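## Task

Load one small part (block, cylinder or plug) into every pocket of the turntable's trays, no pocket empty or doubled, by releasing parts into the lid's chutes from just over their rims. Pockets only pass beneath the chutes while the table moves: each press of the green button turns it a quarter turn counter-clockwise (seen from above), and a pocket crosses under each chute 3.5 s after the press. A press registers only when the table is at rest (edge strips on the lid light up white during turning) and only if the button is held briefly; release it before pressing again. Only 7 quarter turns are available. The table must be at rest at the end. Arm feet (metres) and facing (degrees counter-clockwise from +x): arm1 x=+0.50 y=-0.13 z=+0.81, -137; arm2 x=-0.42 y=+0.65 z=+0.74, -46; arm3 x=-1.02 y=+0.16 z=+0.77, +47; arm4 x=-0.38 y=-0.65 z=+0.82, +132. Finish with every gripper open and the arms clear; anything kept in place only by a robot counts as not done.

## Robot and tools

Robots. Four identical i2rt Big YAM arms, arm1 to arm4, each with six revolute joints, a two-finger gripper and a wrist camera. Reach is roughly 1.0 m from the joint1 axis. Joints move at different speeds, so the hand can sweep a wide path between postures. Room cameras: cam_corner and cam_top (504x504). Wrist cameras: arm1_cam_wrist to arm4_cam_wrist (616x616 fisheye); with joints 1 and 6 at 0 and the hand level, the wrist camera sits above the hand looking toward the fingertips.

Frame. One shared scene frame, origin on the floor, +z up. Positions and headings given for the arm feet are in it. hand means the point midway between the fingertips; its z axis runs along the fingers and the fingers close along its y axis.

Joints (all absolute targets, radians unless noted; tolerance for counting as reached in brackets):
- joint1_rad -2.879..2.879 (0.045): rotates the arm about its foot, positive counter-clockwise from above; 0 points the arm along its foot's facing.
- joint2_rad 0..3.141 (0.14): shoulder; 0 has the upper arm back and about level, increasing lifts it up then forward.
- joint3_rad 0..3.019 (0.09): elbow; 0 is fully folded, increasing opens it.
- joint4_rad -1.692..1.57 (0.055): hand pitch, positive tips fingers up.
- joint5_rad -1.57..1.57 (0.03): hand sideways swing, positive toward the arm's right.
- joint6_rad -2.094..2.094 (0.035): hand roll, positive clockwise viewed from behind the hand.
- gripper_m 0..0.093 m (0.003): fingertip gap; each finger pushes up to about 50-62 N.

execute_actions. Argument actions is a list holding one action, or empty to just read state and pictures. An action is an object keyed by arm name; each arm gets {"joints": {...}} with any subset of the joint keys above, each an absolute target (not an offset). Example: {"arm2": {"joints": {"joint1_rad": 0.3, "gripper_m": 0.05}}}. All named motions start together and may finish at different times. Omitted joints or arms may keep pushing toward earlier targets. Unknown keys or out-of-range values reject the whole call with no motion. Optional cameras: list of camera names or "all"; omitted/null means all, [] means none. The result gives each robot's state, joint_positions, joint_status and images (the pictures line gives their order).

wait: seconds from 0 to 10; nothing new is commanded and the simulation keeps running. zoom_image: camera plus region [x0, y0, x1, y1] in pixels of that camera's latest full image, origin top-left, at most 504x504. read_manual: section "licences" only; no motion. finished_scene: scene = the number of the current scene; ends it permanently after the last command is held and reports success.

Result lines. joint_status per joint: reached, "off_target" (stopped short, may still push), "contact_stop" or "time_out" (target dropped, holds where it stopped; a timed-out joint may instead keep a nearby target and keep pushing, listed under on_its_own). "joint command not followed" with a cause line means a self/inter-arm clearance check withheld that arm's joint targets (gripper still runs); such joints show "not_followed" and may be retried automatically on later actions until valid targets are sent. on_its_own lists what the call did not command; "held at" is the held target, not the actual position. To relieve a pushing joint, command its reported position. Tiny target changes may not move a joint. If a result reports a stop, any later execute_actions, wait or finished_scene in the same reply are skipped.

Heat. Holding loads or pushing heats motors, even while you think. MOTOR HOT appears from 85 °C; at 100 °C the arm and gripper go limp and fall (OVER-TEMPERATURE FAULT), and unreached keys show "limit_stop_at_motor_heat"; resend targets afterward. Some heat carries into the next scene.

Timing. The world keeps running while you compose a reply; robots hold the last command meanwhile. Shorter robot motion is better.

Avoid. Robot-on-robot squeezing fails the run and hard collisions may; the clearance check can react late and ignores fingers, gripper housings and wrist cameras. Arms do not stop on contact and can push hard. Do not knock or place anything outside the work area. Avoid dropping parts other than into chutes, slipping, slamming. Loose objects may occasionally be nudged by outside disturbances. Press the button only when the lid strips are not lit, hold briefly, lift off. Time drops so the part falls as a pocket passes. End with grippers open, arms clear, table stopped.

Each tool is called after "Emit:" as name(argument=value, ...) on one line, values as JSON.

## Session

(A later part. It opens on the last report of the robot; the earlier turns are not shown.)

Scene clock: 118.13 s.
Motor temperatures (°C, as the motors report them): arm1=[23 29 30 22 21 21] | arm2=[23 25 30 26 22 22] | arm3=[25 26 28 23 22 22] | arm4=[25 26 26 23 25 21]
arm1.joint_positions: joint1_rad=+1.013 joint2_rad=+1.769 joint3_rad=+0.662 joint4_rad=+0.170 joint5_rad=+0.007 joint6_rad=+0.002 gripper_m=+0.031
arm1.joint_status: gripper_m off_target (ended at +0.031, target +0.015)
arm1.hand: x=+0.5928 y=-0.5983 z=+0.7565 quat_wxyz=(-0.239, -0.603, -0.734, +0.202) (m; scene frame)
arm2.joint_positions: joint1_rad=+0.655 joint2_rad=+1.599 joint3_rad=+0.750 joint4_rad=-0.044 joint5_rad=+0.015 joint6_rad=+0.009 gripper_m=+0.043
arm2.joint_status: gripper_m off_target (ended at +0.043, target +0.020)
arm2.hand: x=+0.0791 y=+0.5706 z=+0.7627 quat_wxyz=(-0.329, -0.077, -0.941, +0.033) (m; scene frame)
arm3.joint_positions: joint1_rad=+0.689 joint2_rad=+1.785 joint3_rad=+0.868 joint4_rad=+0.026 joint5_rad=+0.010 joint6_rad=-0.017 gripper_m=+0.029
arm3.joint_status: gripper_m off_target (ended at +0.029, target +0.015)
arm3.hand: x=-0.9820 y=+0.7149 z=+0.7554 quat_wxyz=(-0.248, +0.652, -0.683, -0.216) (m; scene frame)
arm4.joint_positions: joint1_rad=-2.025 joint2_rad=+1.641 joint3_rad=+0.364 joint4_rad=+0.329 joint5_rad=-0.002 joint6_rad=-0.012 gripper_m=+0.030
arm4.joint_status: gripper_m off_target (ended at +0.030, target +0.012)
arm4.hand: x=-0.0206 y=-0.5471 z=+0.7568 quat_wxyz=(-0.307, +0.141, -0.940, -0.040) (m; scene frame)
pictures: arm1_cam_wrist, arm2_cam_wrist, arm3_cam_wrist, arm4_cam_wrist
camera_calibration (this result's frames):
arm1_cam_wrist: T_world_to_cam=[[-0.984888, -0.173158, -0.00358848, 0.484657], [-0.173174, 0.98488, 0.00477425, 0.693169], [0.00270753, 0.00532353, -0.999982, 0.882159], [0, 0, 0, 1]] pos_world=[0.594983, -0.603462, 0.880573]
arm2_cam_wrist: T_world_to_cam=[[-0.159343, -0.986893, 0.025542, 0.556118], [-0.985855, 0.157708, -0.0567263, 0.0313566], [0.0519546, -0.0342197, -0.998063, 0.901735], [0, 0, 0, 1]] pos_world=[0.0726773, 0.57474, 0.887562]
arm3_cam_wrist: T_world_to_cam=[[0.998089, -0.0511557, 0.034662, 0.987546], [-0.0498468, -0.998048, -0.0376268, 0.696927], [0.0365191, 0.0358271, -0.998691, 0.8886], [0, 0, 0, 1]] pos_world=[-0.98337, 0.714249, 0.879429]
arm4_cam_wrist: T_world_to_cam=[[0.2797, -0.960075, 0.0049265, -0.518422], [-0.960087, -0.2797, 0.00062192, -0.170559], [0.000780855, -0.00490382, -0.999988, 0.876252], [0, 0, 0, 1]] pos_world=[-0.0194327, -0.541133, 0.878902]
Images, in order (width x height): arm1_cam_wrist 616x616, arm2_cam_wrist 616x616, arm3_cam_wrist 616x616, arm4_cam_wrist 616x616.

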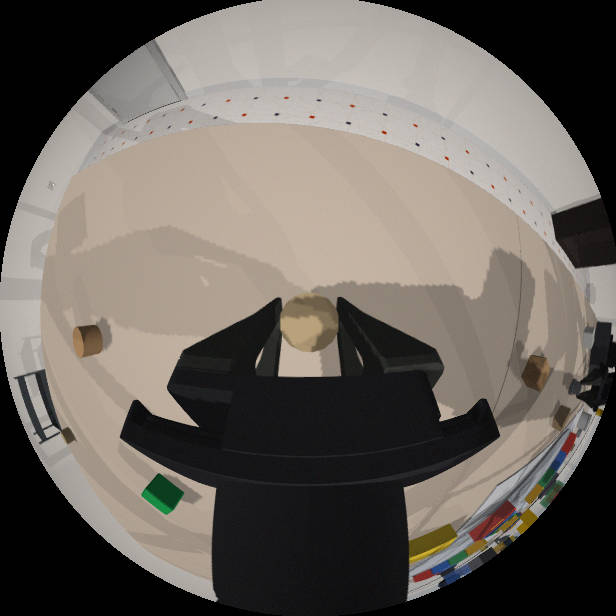

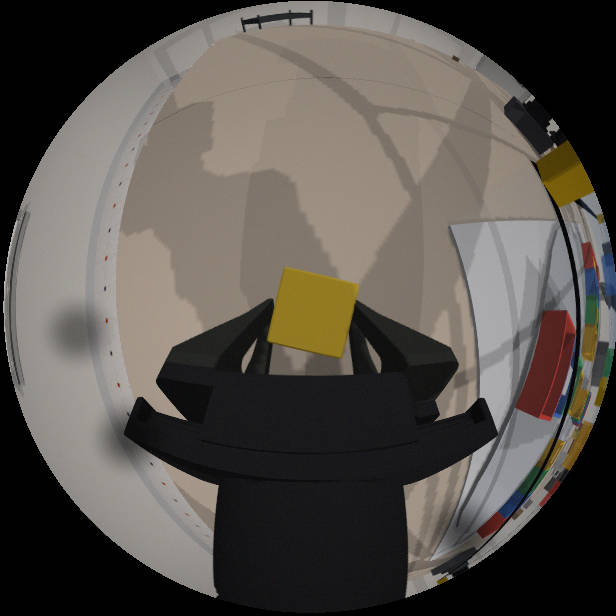

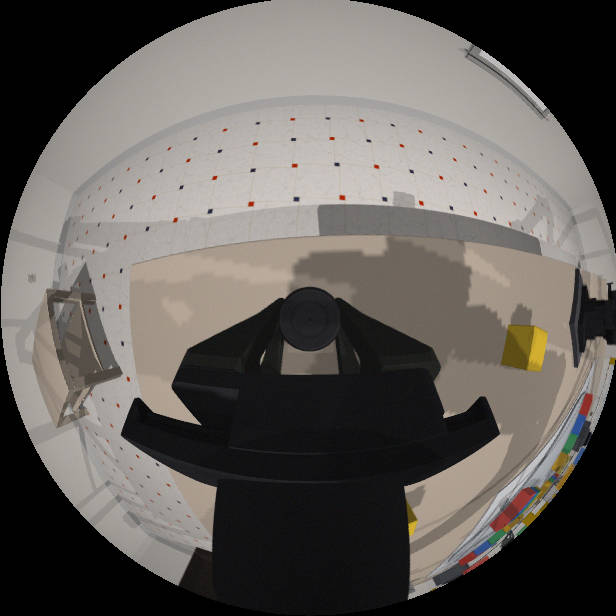

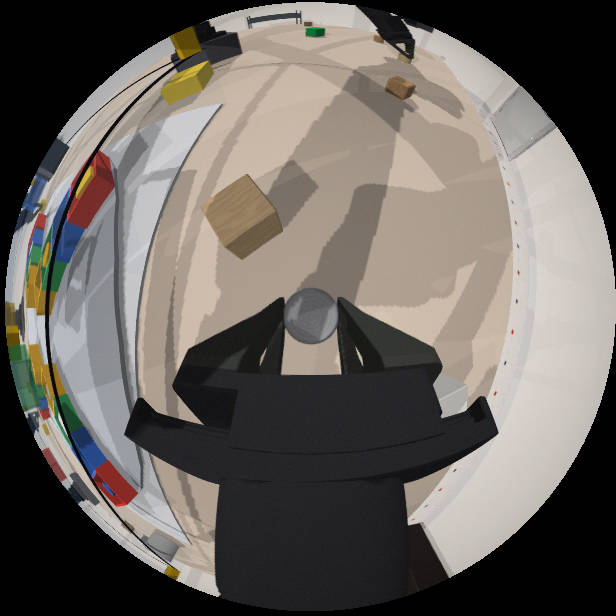

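Emit:
execute_actions(actions=[{"arm1":{"joints":{"joint2_rad":0.583,"joint3_rad":0.74,"joint4_rad":-1.06}},"arm2":{"joints":{"joint2_rad":1.1,"joint3_rad":0.95,"joint4_rad":-0.72,"gripper_m":0.005}},"arm3":{"joints":{"joint2_rad":0.583,"joint3_rad":0.74,"joint4_rad":-1.06}},"arm4":{"joints":{"joint2_rad":0.95,"joint3_rad":0.72,"joint4_rad":-0.68}}}], cameras=[])

Emit:
execute_actions(actions=[{"arm1":{"joints":{"joint1_rad":-1.063}},"arm2":{"joints":{"joint1_rad":-0.467}},"arm3":{"joints":{"joint1_rad":-1.262}},"arm4":{"joints":{"joint1_rad":-1.082}}}], cameras=[])

Emit:
execute_actions(actions=[{"arm1":{"joints":{"joint2_rad":1.333,"joint3_rad":0.97,"joint4_rad":-0.51}},"arm2":{"joints":{"joint2_rad":1.36,"joint3_rad":1.19,"joint4_rad":-0.71}},"arm3":{"joints":{"joint2_rad":1.275,"joint3_rad":1.02,"joint4_rad":-0.605}},"arm4":{"joints":{"joint2_rad":1.264,"joint3_rad":0.88,"joint4_rad":-0.5}}}])

Scene clock: 143.87 s.
Motor temperatures (°C, as the motors report them): arm1=[23 29 29 22 21 21] | arm2=[23 26 31 26 22 22] | arm3=[25 26 28 23 22 22] | arm4=[25 26 26 23 25 21]
arm1.joint_positions: joint1_rad=+1.013 joint2_rad=+0.580 joint3_rad=+0.705 joint4_rad=-1.045 joint5_rad=+0.007 joint6_rad=+0.002 gripper_m=+0.031
arm1.joint_status: all done
arm1.hand: x=+0.5522 y=-0.3922 z=+1.0543 quat_wxyz=(-0.245, -0.601, -0.732, +0.207) (m; scene frame)
arm2.joint_positions: joint1_rad=+0.655 joint2_rad=+1.084 joint3_rad=+0.919 joint4_rad=-0.711 joint5_rad=+0.015 joint6_rad=+0.009 gripper_m=+0.043
arm2.joint_status: gripper_m off_target (ended at +0.043, target +0.005); the others done
arm2.hand: x=+0.0127 y=+0.5817 z=+0.9795 quat_wxyz=(-0.337, -0.077, -0.938, +0.033) (m; scene frame)
arm3.joint_positions: joint1_rad=+0.689 joint2_rad=+0.582 joint3_rad=+0.728 joint4_rad=-1.056 joint5_rad=+0.010 joint6_rad=-0.017 gripper_m=+0.029
arm3.joint_status: all done
arm3.hand: x=-1.0027 y=+0.4342 z=+1.0235 quat_wxyz=(-0.242, +0.654, -0.686, -0.210) (m; scene frame)
arm4.joint_positions: joint1_rad=-2.025 joint2_rad=+0.944 joint3_rad=+0.709 joint4_rad=-0.669 joint5_rad=-0.002 joint6_rad=-0.012 gripper_m=+0.030
arm4.joint_status: all done
arm4.hand: x=-0.0147 y=-0.5436 z=+1.0140 quat_wxyz=(-0.328, +0.140, -0.933, -0.042) (m; scene frame)
pictures: none
No camera images: the call's "cameras" was empty. Leave "cameras" out to get every camera's image.

Scene clock: 145.90 s.
Motor temperatures (°C, as the motors report them): arm1=[23 29 31 22 21 21] | arm2=[23 26 31 26 22 22] | arm3=[25 26 29 23 22 22] | arm4=[25 26 26 23 25 21]
arm1.joint_positions: joint1_rad=-1.060 joint2_rad=+0.580 joint3_rad=+0.705 joint4_rad=-1.045 joint5_rad=+0.008 joint6_rad=+0.002 gripper_m=+0.031
arm1.joint_status: all done
arm1.hand: x=+0.2435 y=-0.0444 z=+1.0545 quat_wxyz=(+0.051, -0.936, +0.146, +0.317) (m; scene frame)
arm2.joint_positions: joint1_rad=-0.467 joint2_rad=+1.086 joint3_rad=+0.919 joint4_rad=-0.711 joint5_rad=+0.015 joint6_rad=+0.009 gripper_m=+0.043
arm2.joint_status: all done
arm2.hand: x=-0.2950 y=+0.2302 z=+0.9815 quat_wxyz=(-0.269, -0.564, -0.752, +0.209) (m; scene frame)
arm3.joint_positions: joint1_rad=-1.258 joint2_rad=+0.582 joint3_rad=+0.728 joint4_rad=-1.056 joint5_rad=+0.009 joint6_rad=-0.017 gripper_m=+0.029
arm3.joint_status: all done
arm3.hand: x=-0.7776 y=+0.0456 z=+1.0296 quat_wxyz=(-0.321, -0.199, -0.922, +0.082) (m; scene frame)
arm4.joint_positions: joint1_rad=-1.087 joint2_rad=+0.944 joint3_rad=+0.709 joint4_rad=-0.669 joint5_rad=-0.003 joint6_rad=-0.012 gripper_m=+0.030
arm4.joint_status: all done
arm4.hand: x=-0.2483 y=-0.2937 z=+1.0109 quat_wxyz=(-0.271, +0.548, -0.770, -0.183) (m; scene frame)
pictures: none
No camera images: the call's "cameras" was empty. Leave "cameras" out to get every camera's image.

Scene clock: 147.30 s.
Motor temperatures (°C, as the motors report them): arm1=[23 29 31 22 21 21] | arm2=[23 26 31 26 22 22] | arm3=[25 26 29 23 22 22] | arm4=[25 26 27 23 25 21]
arm1.joint_positions: joint1_rad=-1.060 joint2_rad=+1.340 joint3_rad=+0.954 joint4_rad=-0.530 joint5_rad=+0.008 joint6_rad=+0.002 gripper_m=+0.031
arm1.joint_status: all done
arm1.hand: x=+0.0194 y=+0.0259 z=+0.9839 quat_wxyz=(+0.051, -0.935, +0.146, +0.318) (m; scene frame)
arm2.joint_positions: joint1_rad=-0.467 joint2_rad=+1.352 joint3_rad=+1.132 joint4_rad=-0.711 joint5_rad=+0.015 joint6_rad=+0.009 gripper_m=+0.043
arm2.joint_status: all done
arm2.hand: x=-0.2698 y=+0.1475 z=+0.9711 quat_wxyz=(-0.249, -0.569, -0.759, +0.194) (m; scene frame)
arm3.joint_positions: joint1_rad=-1.258 joint2_rad=+1.291 joint3_rad=+0.998 joint4_rad=-0.621 joint5_rad=+0.009 joint6_rad=-0.017 gripper_m=+0.029
arm3.joint_status: all done
arm3.hand: x=-0.5721 y=-0.0515 z=+0.9833 quat_wxyz=(-0.318, -0.199, -0.923, +0.081) (m; scene frame)
arm4.joint_positions: joint1_rad=-1.087 joint2_rad=+1.269 joint3_rad=+0.844 joint4_rad=-0.516 joint5_rad=-0.003 joint6_rad=-0.012 gripper_m=+0.030
arm4.joint_status: all done
arm4.hand: x=-0.2175 y=-0.2106 z=+0.9714 quat_wxyz=(-0.256, +0.551, -0.775, -0.173) (m; scene frame)
pictures: arm1_cam_wrist, arm2_cam_wrist, arm3_cam_wrist, arm4_cam_wrist, cam_corner, cam_top
camera_calibration (this result's frames):
arm1_cam_wrist: T_world_to_cam=[[0.323038, 0.946339, -0.00948671, -0.0196805], [0.94621, -0.323155, -0.0160581, 0.0107599], [-0.0182621, -0.00378904, -0.999826, 1.10834], [0, 0, 0, 1]] pos_world=[0.016417, 0.0263011, 1.10813]
arm2_cam_wrist: T_world_to_cam=[[-0.958158, -0.284977, 0.026848, -0.242711], [-0.285624, 0.95803, -0.0244337, -0.194521], [-0.0187582, -0.0310798, -0.999341, 1.09499], [0, 0, 0, 1]] pos_world=[-0.267575, 0.151221, 1.09603]
arm3_cam_wrist: T_world_to_cam=[[-0.413797, -0.909901, 0.0292035, -0.315297], [-0.910119, 0.412718, -0.0367068, -0.459423], [0.0213468, -0.0417678, -0.998899, 1.11624], [0, 0, 0, 1]] pos_world=[-0.572426, -0.0506542, 1.10735]
arm4_cam_wrist: T_world_to_cam=[[0.939714, -0.341899, 0.00654866, 0.130907], [-0.341917, -0.939728, 0.00194853, -0.271512], [0.00548776, -0.00407016, -0.999977, 1.09384], [0, 0, 0, 1]] pos_world=[-0.221853, -0.205938, 1.09349]
Images, in order (width x height): arm1_cam_wrist 616x616, arm2_cam_wrist 616x616, arm3_cam_wrist 616x616, arm4_cam_wrist 616x616, cam_corner 504x504, cam_top 504x504.

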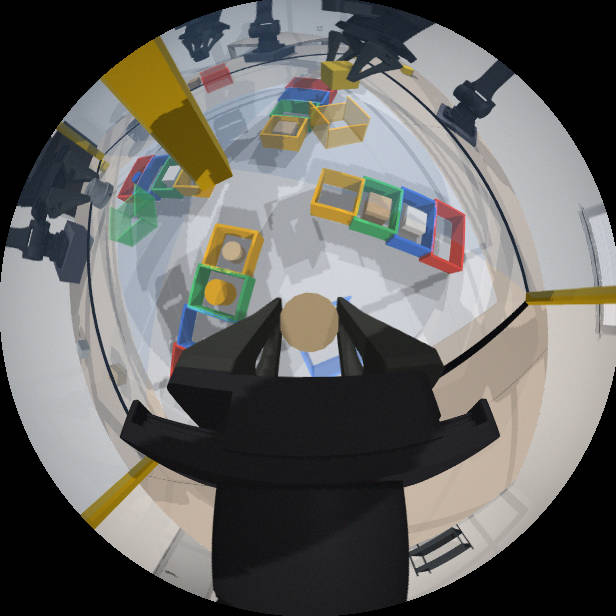

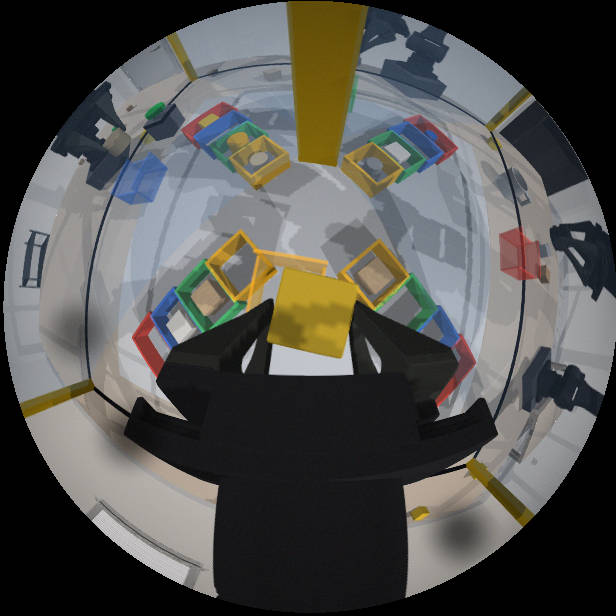

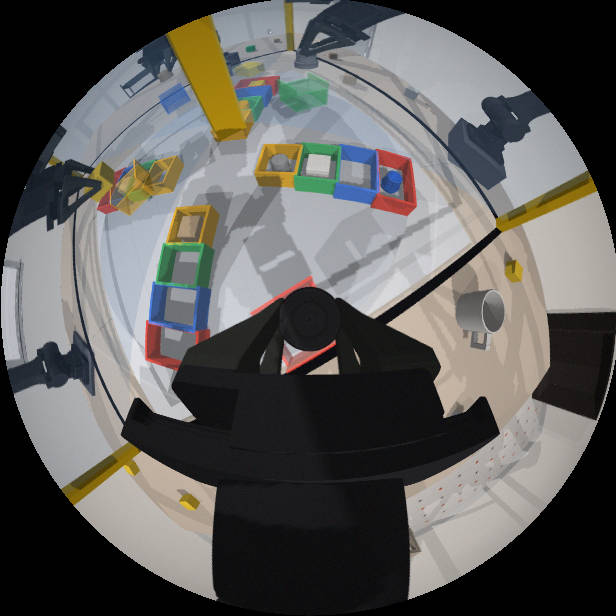

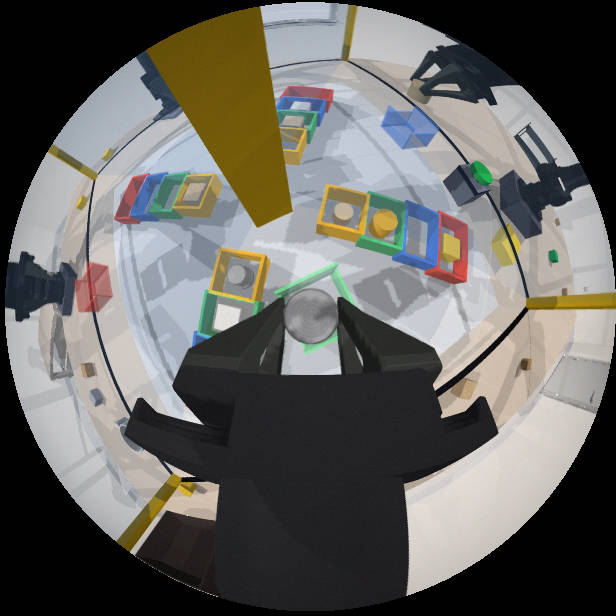

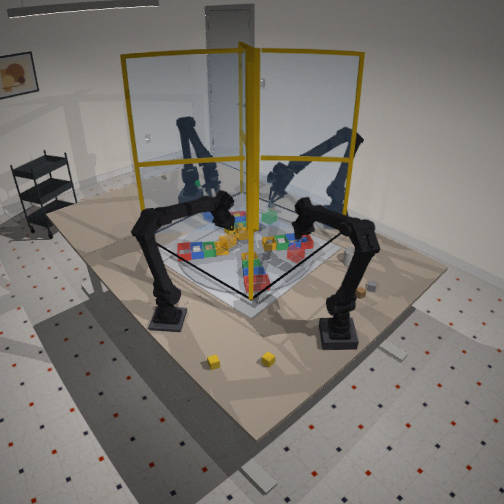

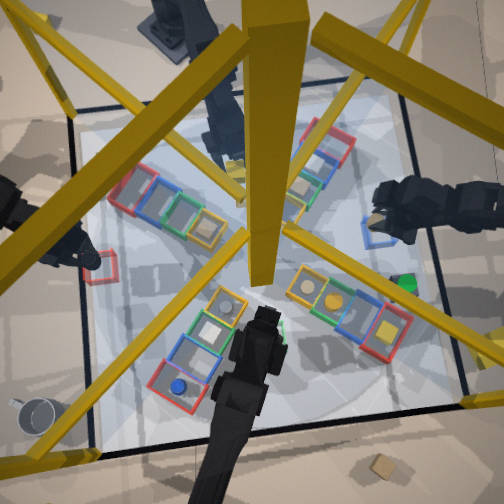

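Emit:
execute_actions(actions=[{"arm1":{"joints":{"joint1_rad":-1.108,"joint2_rad":1.325,"joint3_rad":0.85,"joint4_rad":-0.42}},"arm2":{"joints":{"joint1_rad":-0.432,"joint2_rad":1.43,"joint3_rad":1.205,"joint4_rad":-0.625}},"arm3":{"joints":{"joint1_rad":-1.243,"joint2_rad":1.295,"joint3_rad":0.924,"joint4_rad":-0.505}},"arm4":{"joints":{"joint1_rad":-1.112,"joint2_rad":1.3,"joint3_rad":0.81,"joint4_rad":-0.415}}}])

Scene clock: 164.93 s.
Motor temperatures (°C, as the motors report them): arm1=[23 29 34 22 21 21] | arm2=[23 26 35 25 22 22] | arm3=[25 26 32 23 22 22] | arm4=[25 26 30 23 25 21]
arm1.joint_positions: joint1_rad=-1.110 joint2_rad=+1.324 joint3_rad=+0.852 joint4_rad=-0.441 joint5_rad=+0.008 joint6_rad=+0.002 gripper_m=+0.031
arm1.joint_status: all done
arm1.hand: x=+0.0453 y=+0.0427 z=+0.9544 quat_wxyz=(+0.059, -0.931, +0.169, +0.319) (m; scene frame)
arm2.joint_positions: joint1_rad=-0.436 joint2_rad=+1.417 joint3_rad=+1.147 joint4_rad=-0.641 joint5_rad=+0.015 joint6_rad=+0.009 gripper_m=+0.043
arm2.joint_status: all done
arm2.hand: x=-0.2464 y=+0.1295 z=+0.9559 quat_wxyz=(-0.260, -0.555, -0.766, +0.196) (m; scene frame)
arm3.joint_positions: joint1_rad=-1.251 joint2_rad=+1.293 joint3_rad=+0.915 joint4_rad=-0.521 joint5_rad=+0.009 joint6_rad=-0.017 gripper_m=+0.029
arm3.joint_status: all done
arm3.hand: x=-0.5765 y=-0.0456 z=+0.9552 quat_wxyz=(-0.326, -0.195, -0.921, +0.082) (m; scene frame)
arm4.joint_positions: joint1_rad=-1.102 joint2_rad=+1.290 joint3_rad=+0.813 joint4_rad=-0.438 joint5_rad=-0.003 joint6_rad=-0.012 gripper_m=+0.030
arm4.joint_status: all done
arm4.hand: x=-0.2095 y=-0.2089 z=+0.9587 quat_wxyz=(-0.268, +0.543, -0.776, -0.178) (m; scene frame)
pictures: arm1_cam_wrist, arm2_cam_wrist, arm3_cam_wrist, arm4_cam_wrist, cam_corner, cam_top
camera_calibration (this result's frames):
arm1_cam_wrist: T_world_to_cam=[[0.369173, 0.92931, -0.00967514, -0.0454368], [0.929102, -0.369296, -0.0197372, -0.00260126], [-0.021915, -0.00170273, -0.999758, 1.0793], [0, 0, 0, 1]] pos_world=[0.0428437, 0.043102, 1.07855]
arm2_cam_wrist: T_world_to_cam=[[-0.948916, -0.314393, 0.0267496, -0.218827], [-0.315328, 0.947922, -0.0448488, -0.15742], [-0.0112564, -0.0509927, -0.998636, 1.08349], [0, 0, 0, 1]] pos_world=[-0.245091, 0.135675, 1.08081]
arm3_cam_wrist: T_world_to_cam=[[-0.407528, -0.912716, 0.0295058, -0.307785], [-0.912492, 0.405738, -0.0522887, -0.453681], [0.0357531, -0.048233, -0.998196, 1.09589], [0, 0, 0, 1]] pos_world=[-0.578593, -0.0439865, 1.07927]
arm4_cam_wrist: T_world_to_cam=[[0.934685, -0.355416, 0.00660771, 0.120098], [-0.355166, -0.934482, -0.0245054, -0.243482], [0.0148844, 0.020558, -0.999678, 1.08788], [0, 0, 0, 1]] pos_world=[-0.214922, -0.20721, 1.08077]
Images, in order (width x height): arm1_cam_wrist 616x616, arm2_cam_wrist 616x616, arm3_cam_wrist 616x616, arm4_cam_wrist 616x616, cam_corner 504x504, cam_top 504x504.

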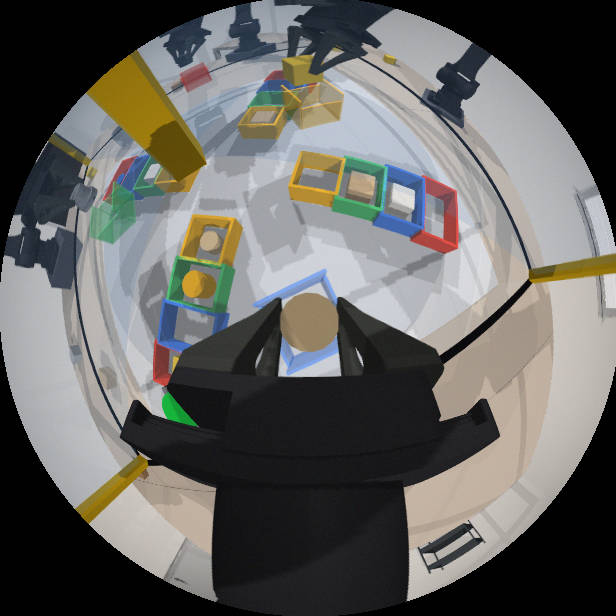

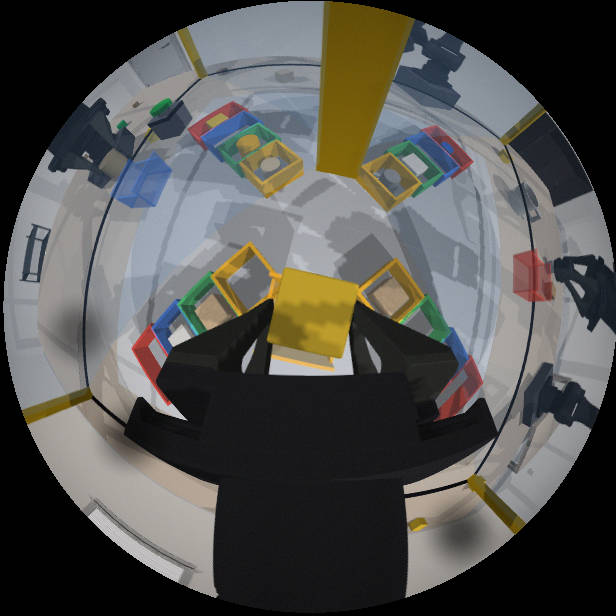

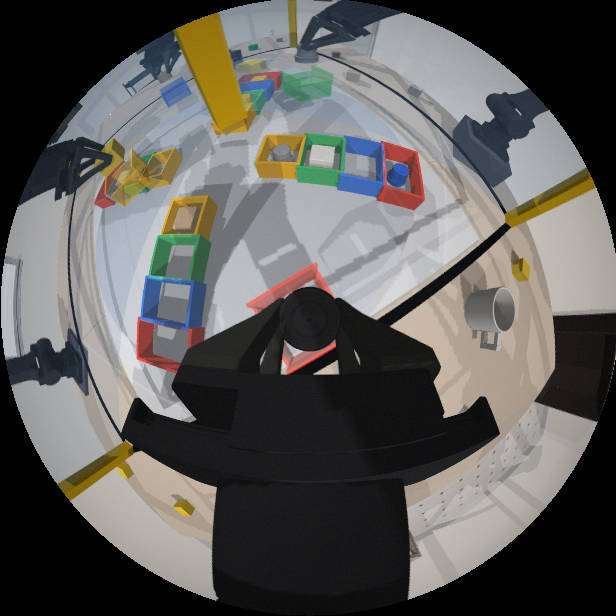

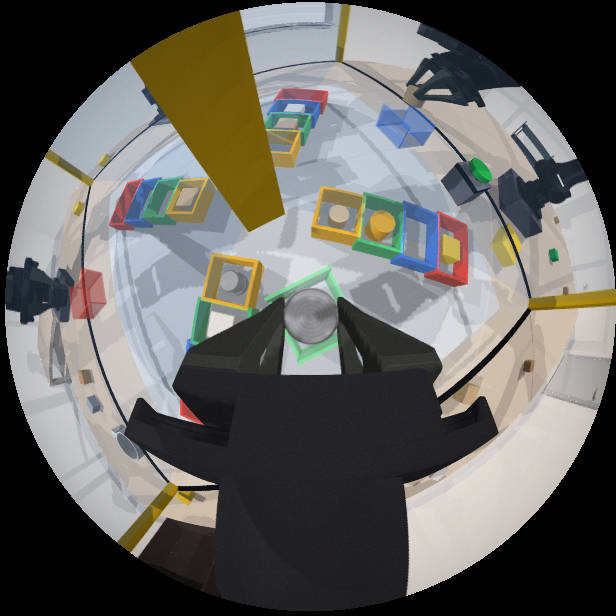

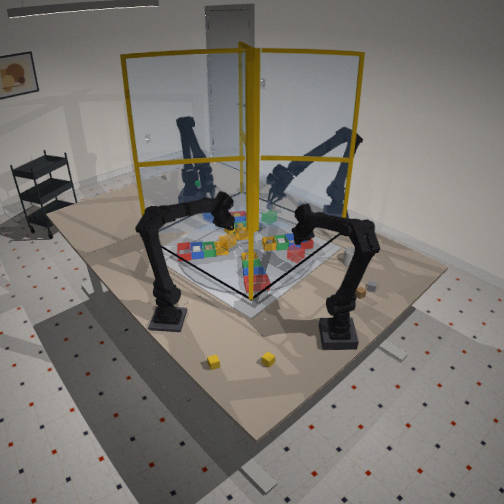

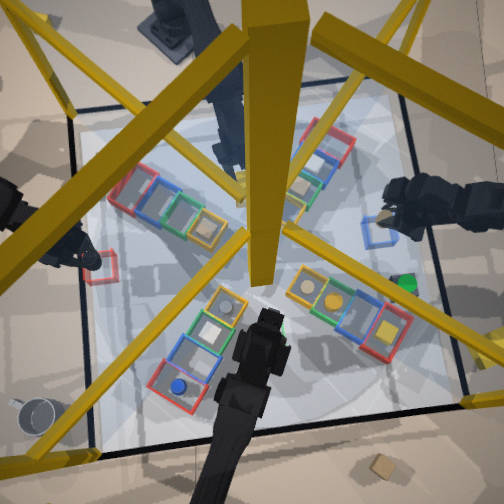

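Emit:
execute_actions(actions=[{"arm1":{"joints":{"joint1_rad":-0.847,"joint2_rad":1.115,"joint3_rad":0.708,"joint4_rad":-0.535}},"arm2":{"joints":{"joint1_rad":-0.418,"joint3_rad":1.105,"joint4_rad":-0.595}},"arm3":{"joints":{"joint1_rad":-1.233,"joint2_rad":1.335}},"arm4":{"joints":{"joint2_rad":1.355,"joint4_rad":-0.395}}}])

Emit:
zoom_image(camera="arm4_cam_wrist", region=[360, 40, 580, 260])

Scene clock: 176.40 s.
Motor temperatures (°C, as the motors report them): arm1=[23 29 33 22 21 21] | arm2=[23 26 36 26 22 22] | arm3=[25 25 32 23 22 22] | arm4=[25 26 29 23 25 21]
arm1.joint_positions: joint1_rad=-0.841 joint2_rad=+1.107 joint3_rad=+0.712 joint4_rad=-0.524 joint5_rad=+0.007 joint6_rad=+0.001 gripper_m=+0.031
arm1.joint_status: all done
arm1.hand: x=+0.0873 y=-0.0902 z=+0.9653 quat_wxyz=(+0.016, -0.946, +0.042, +0.321) (m; scene frame)
arm2.joint_positions: joint1_rad=-0.427 joint2_rad=+1.417 joint3_rad=+1.114 joint4_rad=-0.608 joint5_rad=+0.015 joint6_rad=+0.009 gripper_m=+0.043
arm2.joint_status: all done
arm2.hand: x=-0.2430 y=+0.1342 z=+0.9441 quat_wxyz=(-0.261, -0.552, -0.768, +0.195) (m; scene frame)
arm3.joint_positions: joint1_rad=-1.240 joint2_rad=+1.335 joint3_rad=+0.915 joint4_rad=-0.519 joint5_rad=+0.009 joint6_rad=-0.017 gripper_m=+0.029
arm3.joint_status: all done
arm3.hand: x=-0.5724 y=-0.0420 z=+0.9359 quat_wxyz=(-0.308, -0.192, -0.929, +0.076) (m; scene frame)
arm4.joint_positions: joint1_rad=-1.102 joint2_rad=+1.352 joint3_rad=+0.813 joint4_rad=-0.416 joint5_rad=-0.003 joint6_rad=-0.012 gripper_m=+0.030
arm4.joint_status: all done
arm4.hand: x=-0.2078 y=-0.2050 z=+0.9338 quat_wxyz=(-0.252, +0.547, -0.781, -0.168) (m; scene frame)
pictures: arm1_cam_wrist, arm2_cam_wrist, arm3_cam_wrist, arm4_cam_wrist, cam_corner, cam_top
camera_calibration (this result's frames):
arm1_cam_wrist: T_world_to_cam=[[0.108262, 0.994086, -0.00852934, 0.0902098], [0.994013, -0.108374, -0.0139259, -0.0782316], [-0.0147679, -0.00697063, -0.999867, 1.08997], [0, 0, 0, 1]] pos_world=[0.0840934, -0.0905567, 1.08951]
arm2_cam_wrist: T_world_to_cam=[[-0.946126, -0.322692, 0.0267618, -0.212032], [-0.323627, 0.945087, -0.0455626, -0.16226], [-0.0105896, -0.0517688, -0.998603, 1.07222], [0, 0, 0, 1]] pos_world=[-0.241766, 0.140436, 1.069]
arm3_cam_wrist: T_world_to_cam=[[-0.397239, -0.917254, 0.0290882, -0.296181], [-0.917715, 0.397051, -0.0122028, -0.493298], [-0.000356422, -0.0315421, -0.999502, 1.05786], [0, 0, 0, 1]] pos_world=[-0.569984, -0.042441, 1.05993]
arm4_cam_wrist: T_world_to_cam=[[0.934645, -0.355521, 0.00655219, 0.120045], [-0.355581, -0.934516, 0.0155447, -0.277236], [0.000596676, -0.0168586, -0.999858, 1.05244], [0, 0, 0, 1]] pos_world=[-0.211407, -0.198661, 1.05581]
Images, in order (width x height): arm1_cam_wrist 616x616, arm2_cam_wrist 616x616, arm3_cam_wrist 616x616, arm4_cam_wrist 616x616, cam_corner 504x504, cam_top 504x504.

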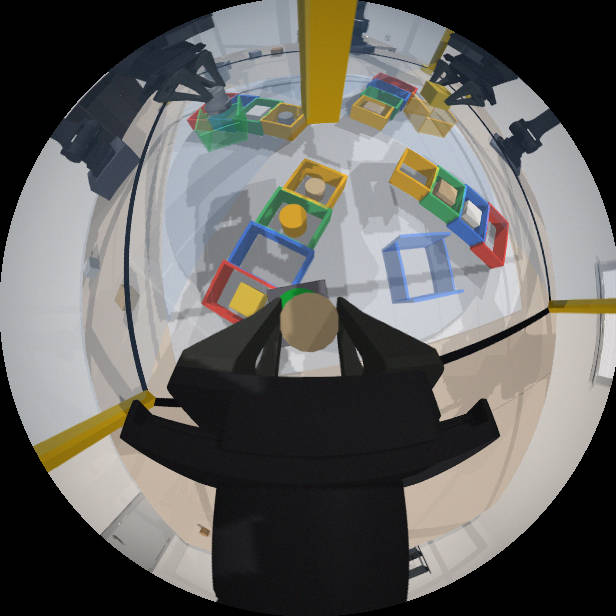

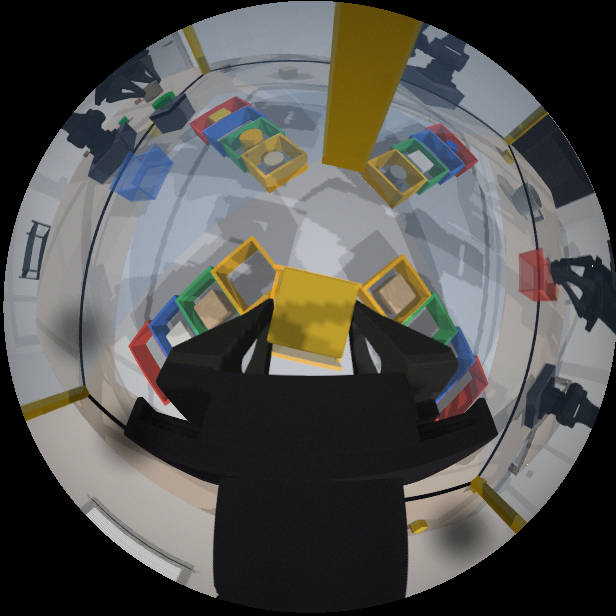

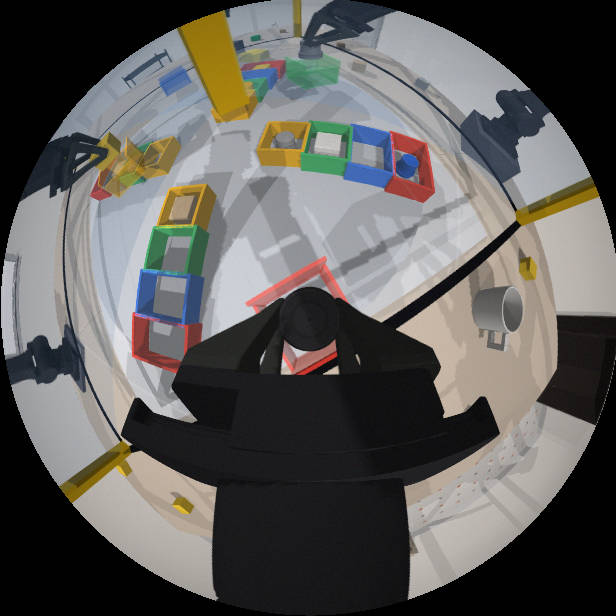

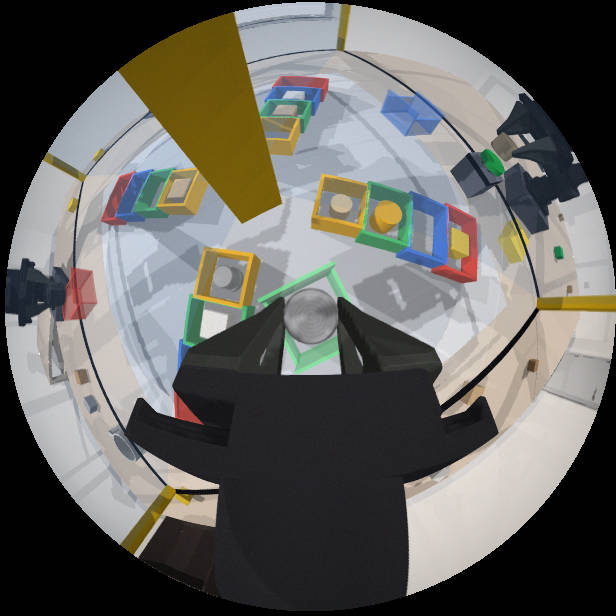

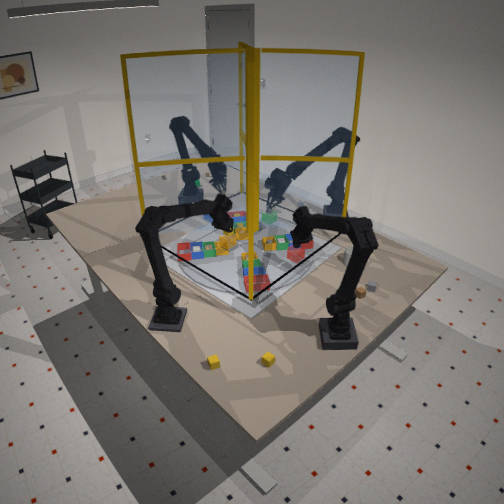

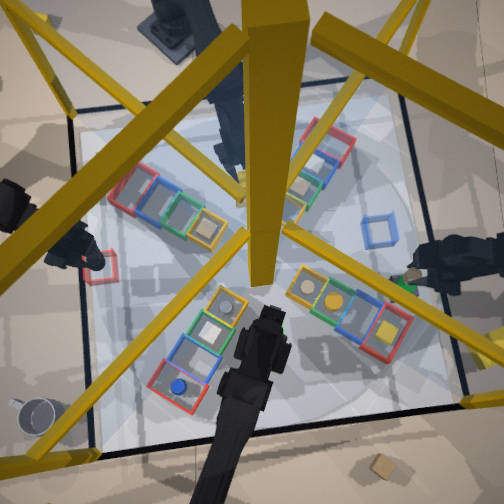

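Region (360, 40, 580, 260) of arm4_cam_wrist's 616x616 image, scaled by 2.291, with more detail than that image has.

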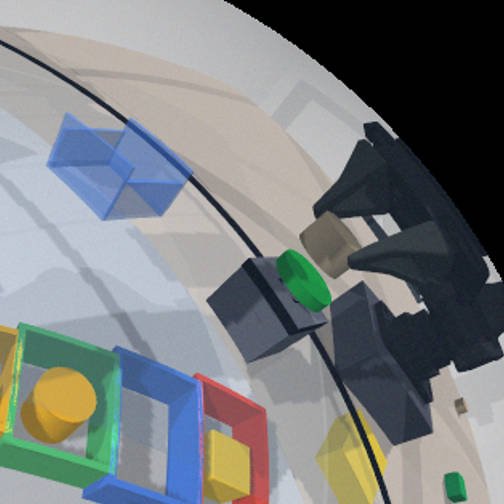

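Emit:
execute_actions(actions=[{"arm1":{"joints":{"joint1_rad":-0.815,"joint2_rad":1.165,"joint4_rad":-0.47}},"arm2":{"joints":{"joint3_rad":1.085}}}], cameras=["arm1_cam_wrist","arm2_cam_wrist","cam_corner"])

Emit:
zoom_image(camera="arm2_cam_wrist", region=[70, 40, 230, 200])

Scene clock: 184.10 s.
Motor temperatures (°C, as the motors report them): arm1=[23 29 33 22 21 21] | arm2=[23 26 34 26 22 22] | arm3=[25 25 32 23 22 22] | arm4=[25 27 29 23 25 21]
arm1.joint_positions: joint1_rad=-0.820 joint2_rad=+1.160 joint3_rad=+0.712 joint4_rad=-0.488 joint5_rad=+0.007 joint6_rad=+0.001 gripper_m=+0.031
arm1.joint_status: all done
arm1.hand: x=+0.0785 y=-0.0986 z=+0.9495 quat_wxyz=(+0.012, -0.949, +0.032, +0.313) (m; scene frame)
arm2.joint_positions: joint1_rad=-0.427 joint2_rad=+1.417 joint3_rad=+1.096 joint4_rad=-0.607 joint5_rad=+0.015 joint6_rad=+0.009 gripper_m=+0.043
arm2.joint_status: all done
arm2.hand: x=-0.2449 y=+0.1393 z=+0.9350 quat_wxyz=(-0.254, -0.553, -0.770, +0.190) (m; scene frame)
arm3.joint_positions: joint1_rad=-1.240 joint2_rad=+1.335 joint3_rad=+0.915 joint4_rad=-0.519 joint5_rad=+0.009 joint6_rad=-0.017 gripper_m=+0.029
arm3.joint_status: not commanded
arm3.hand: x=-0.5724 y=-0.0420 z=+0.9359 quat_wxyz=(-0.308, -0.192, -0.929, +0.076) (m; scene frame)
arm4.joint_positions: joint1_rad=-1.102 joint2_rad=+1.352 joint3_rad=+0.813 joint4_rad=-0.416 joint5_rad=-0.003 joint6_rad=-0.012 gripper_m=+0.030
arm4.joint_status: not commanded
arm4.hand: x=-0.2078 y=-0.2050 z=+0.9338 quat_wxyz=(-0.252, +0.547, -0.781, -0.168) (m; scene frame)
pictures: arm1_cam_wrist, arm2_cam_wrist, cam_corner
camera_calibration (this result's frames):
arm1_cam_wrist: T_world_to_cam=[[0.0871093, 0.996166, -0.00807188, 0.10076], [0.996196, -0.087086, 0.00318947, -0.0848807], [0.0024743, -0.00831901, -0.999962, 1.07257], [0, 0, 0, 1]] pos_world=[0.0731268, -0.0988426, 1.07361]
arm2_cam_wrist: T_world_to_cam=[[-0.946001, -0.323045, 0.026906, -0.211939], [-0.323748, 0.945728, -0.0280276, -0.184695], [-0.0163916, -0.0352249, -0.999245, 1.06021], [0, 0, 0, 1]] pos_world=[-0.242911, 0.143551, 1.05994]
Images, in order (width x height): arm1_cam_wrist 616x616, arm2_cam_wrist 616x616, cam_corner 504x504.

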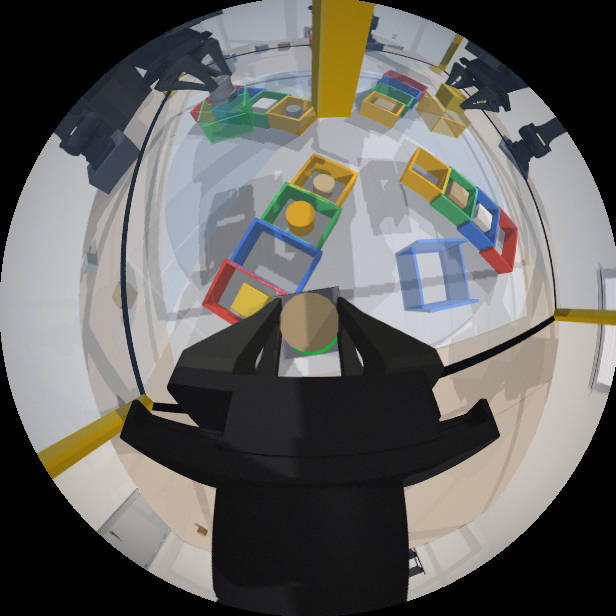

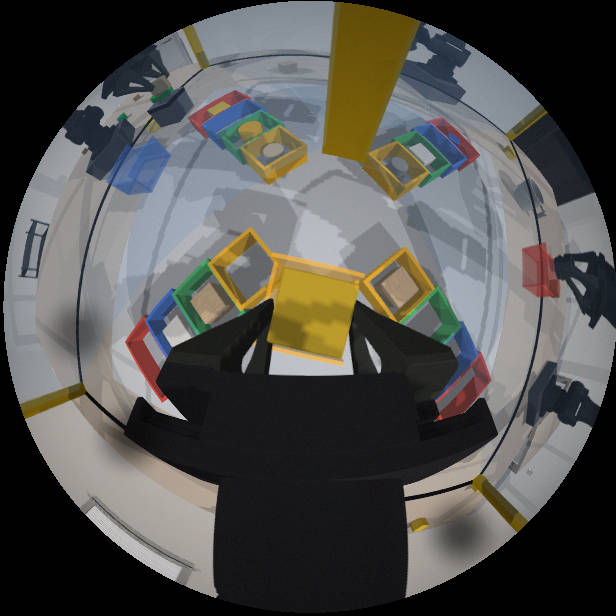

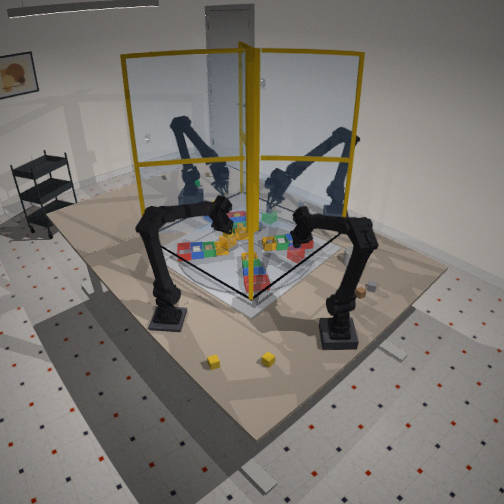

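Region (70, 40, 230, 200) of arm2_cam_wrist's 616x616 image, scaled by 3.150, with more detail than that image has.

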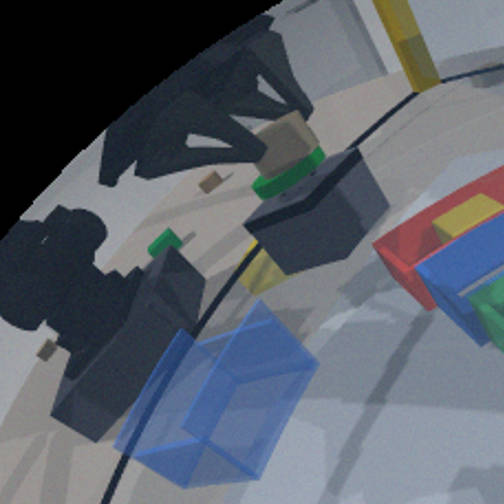

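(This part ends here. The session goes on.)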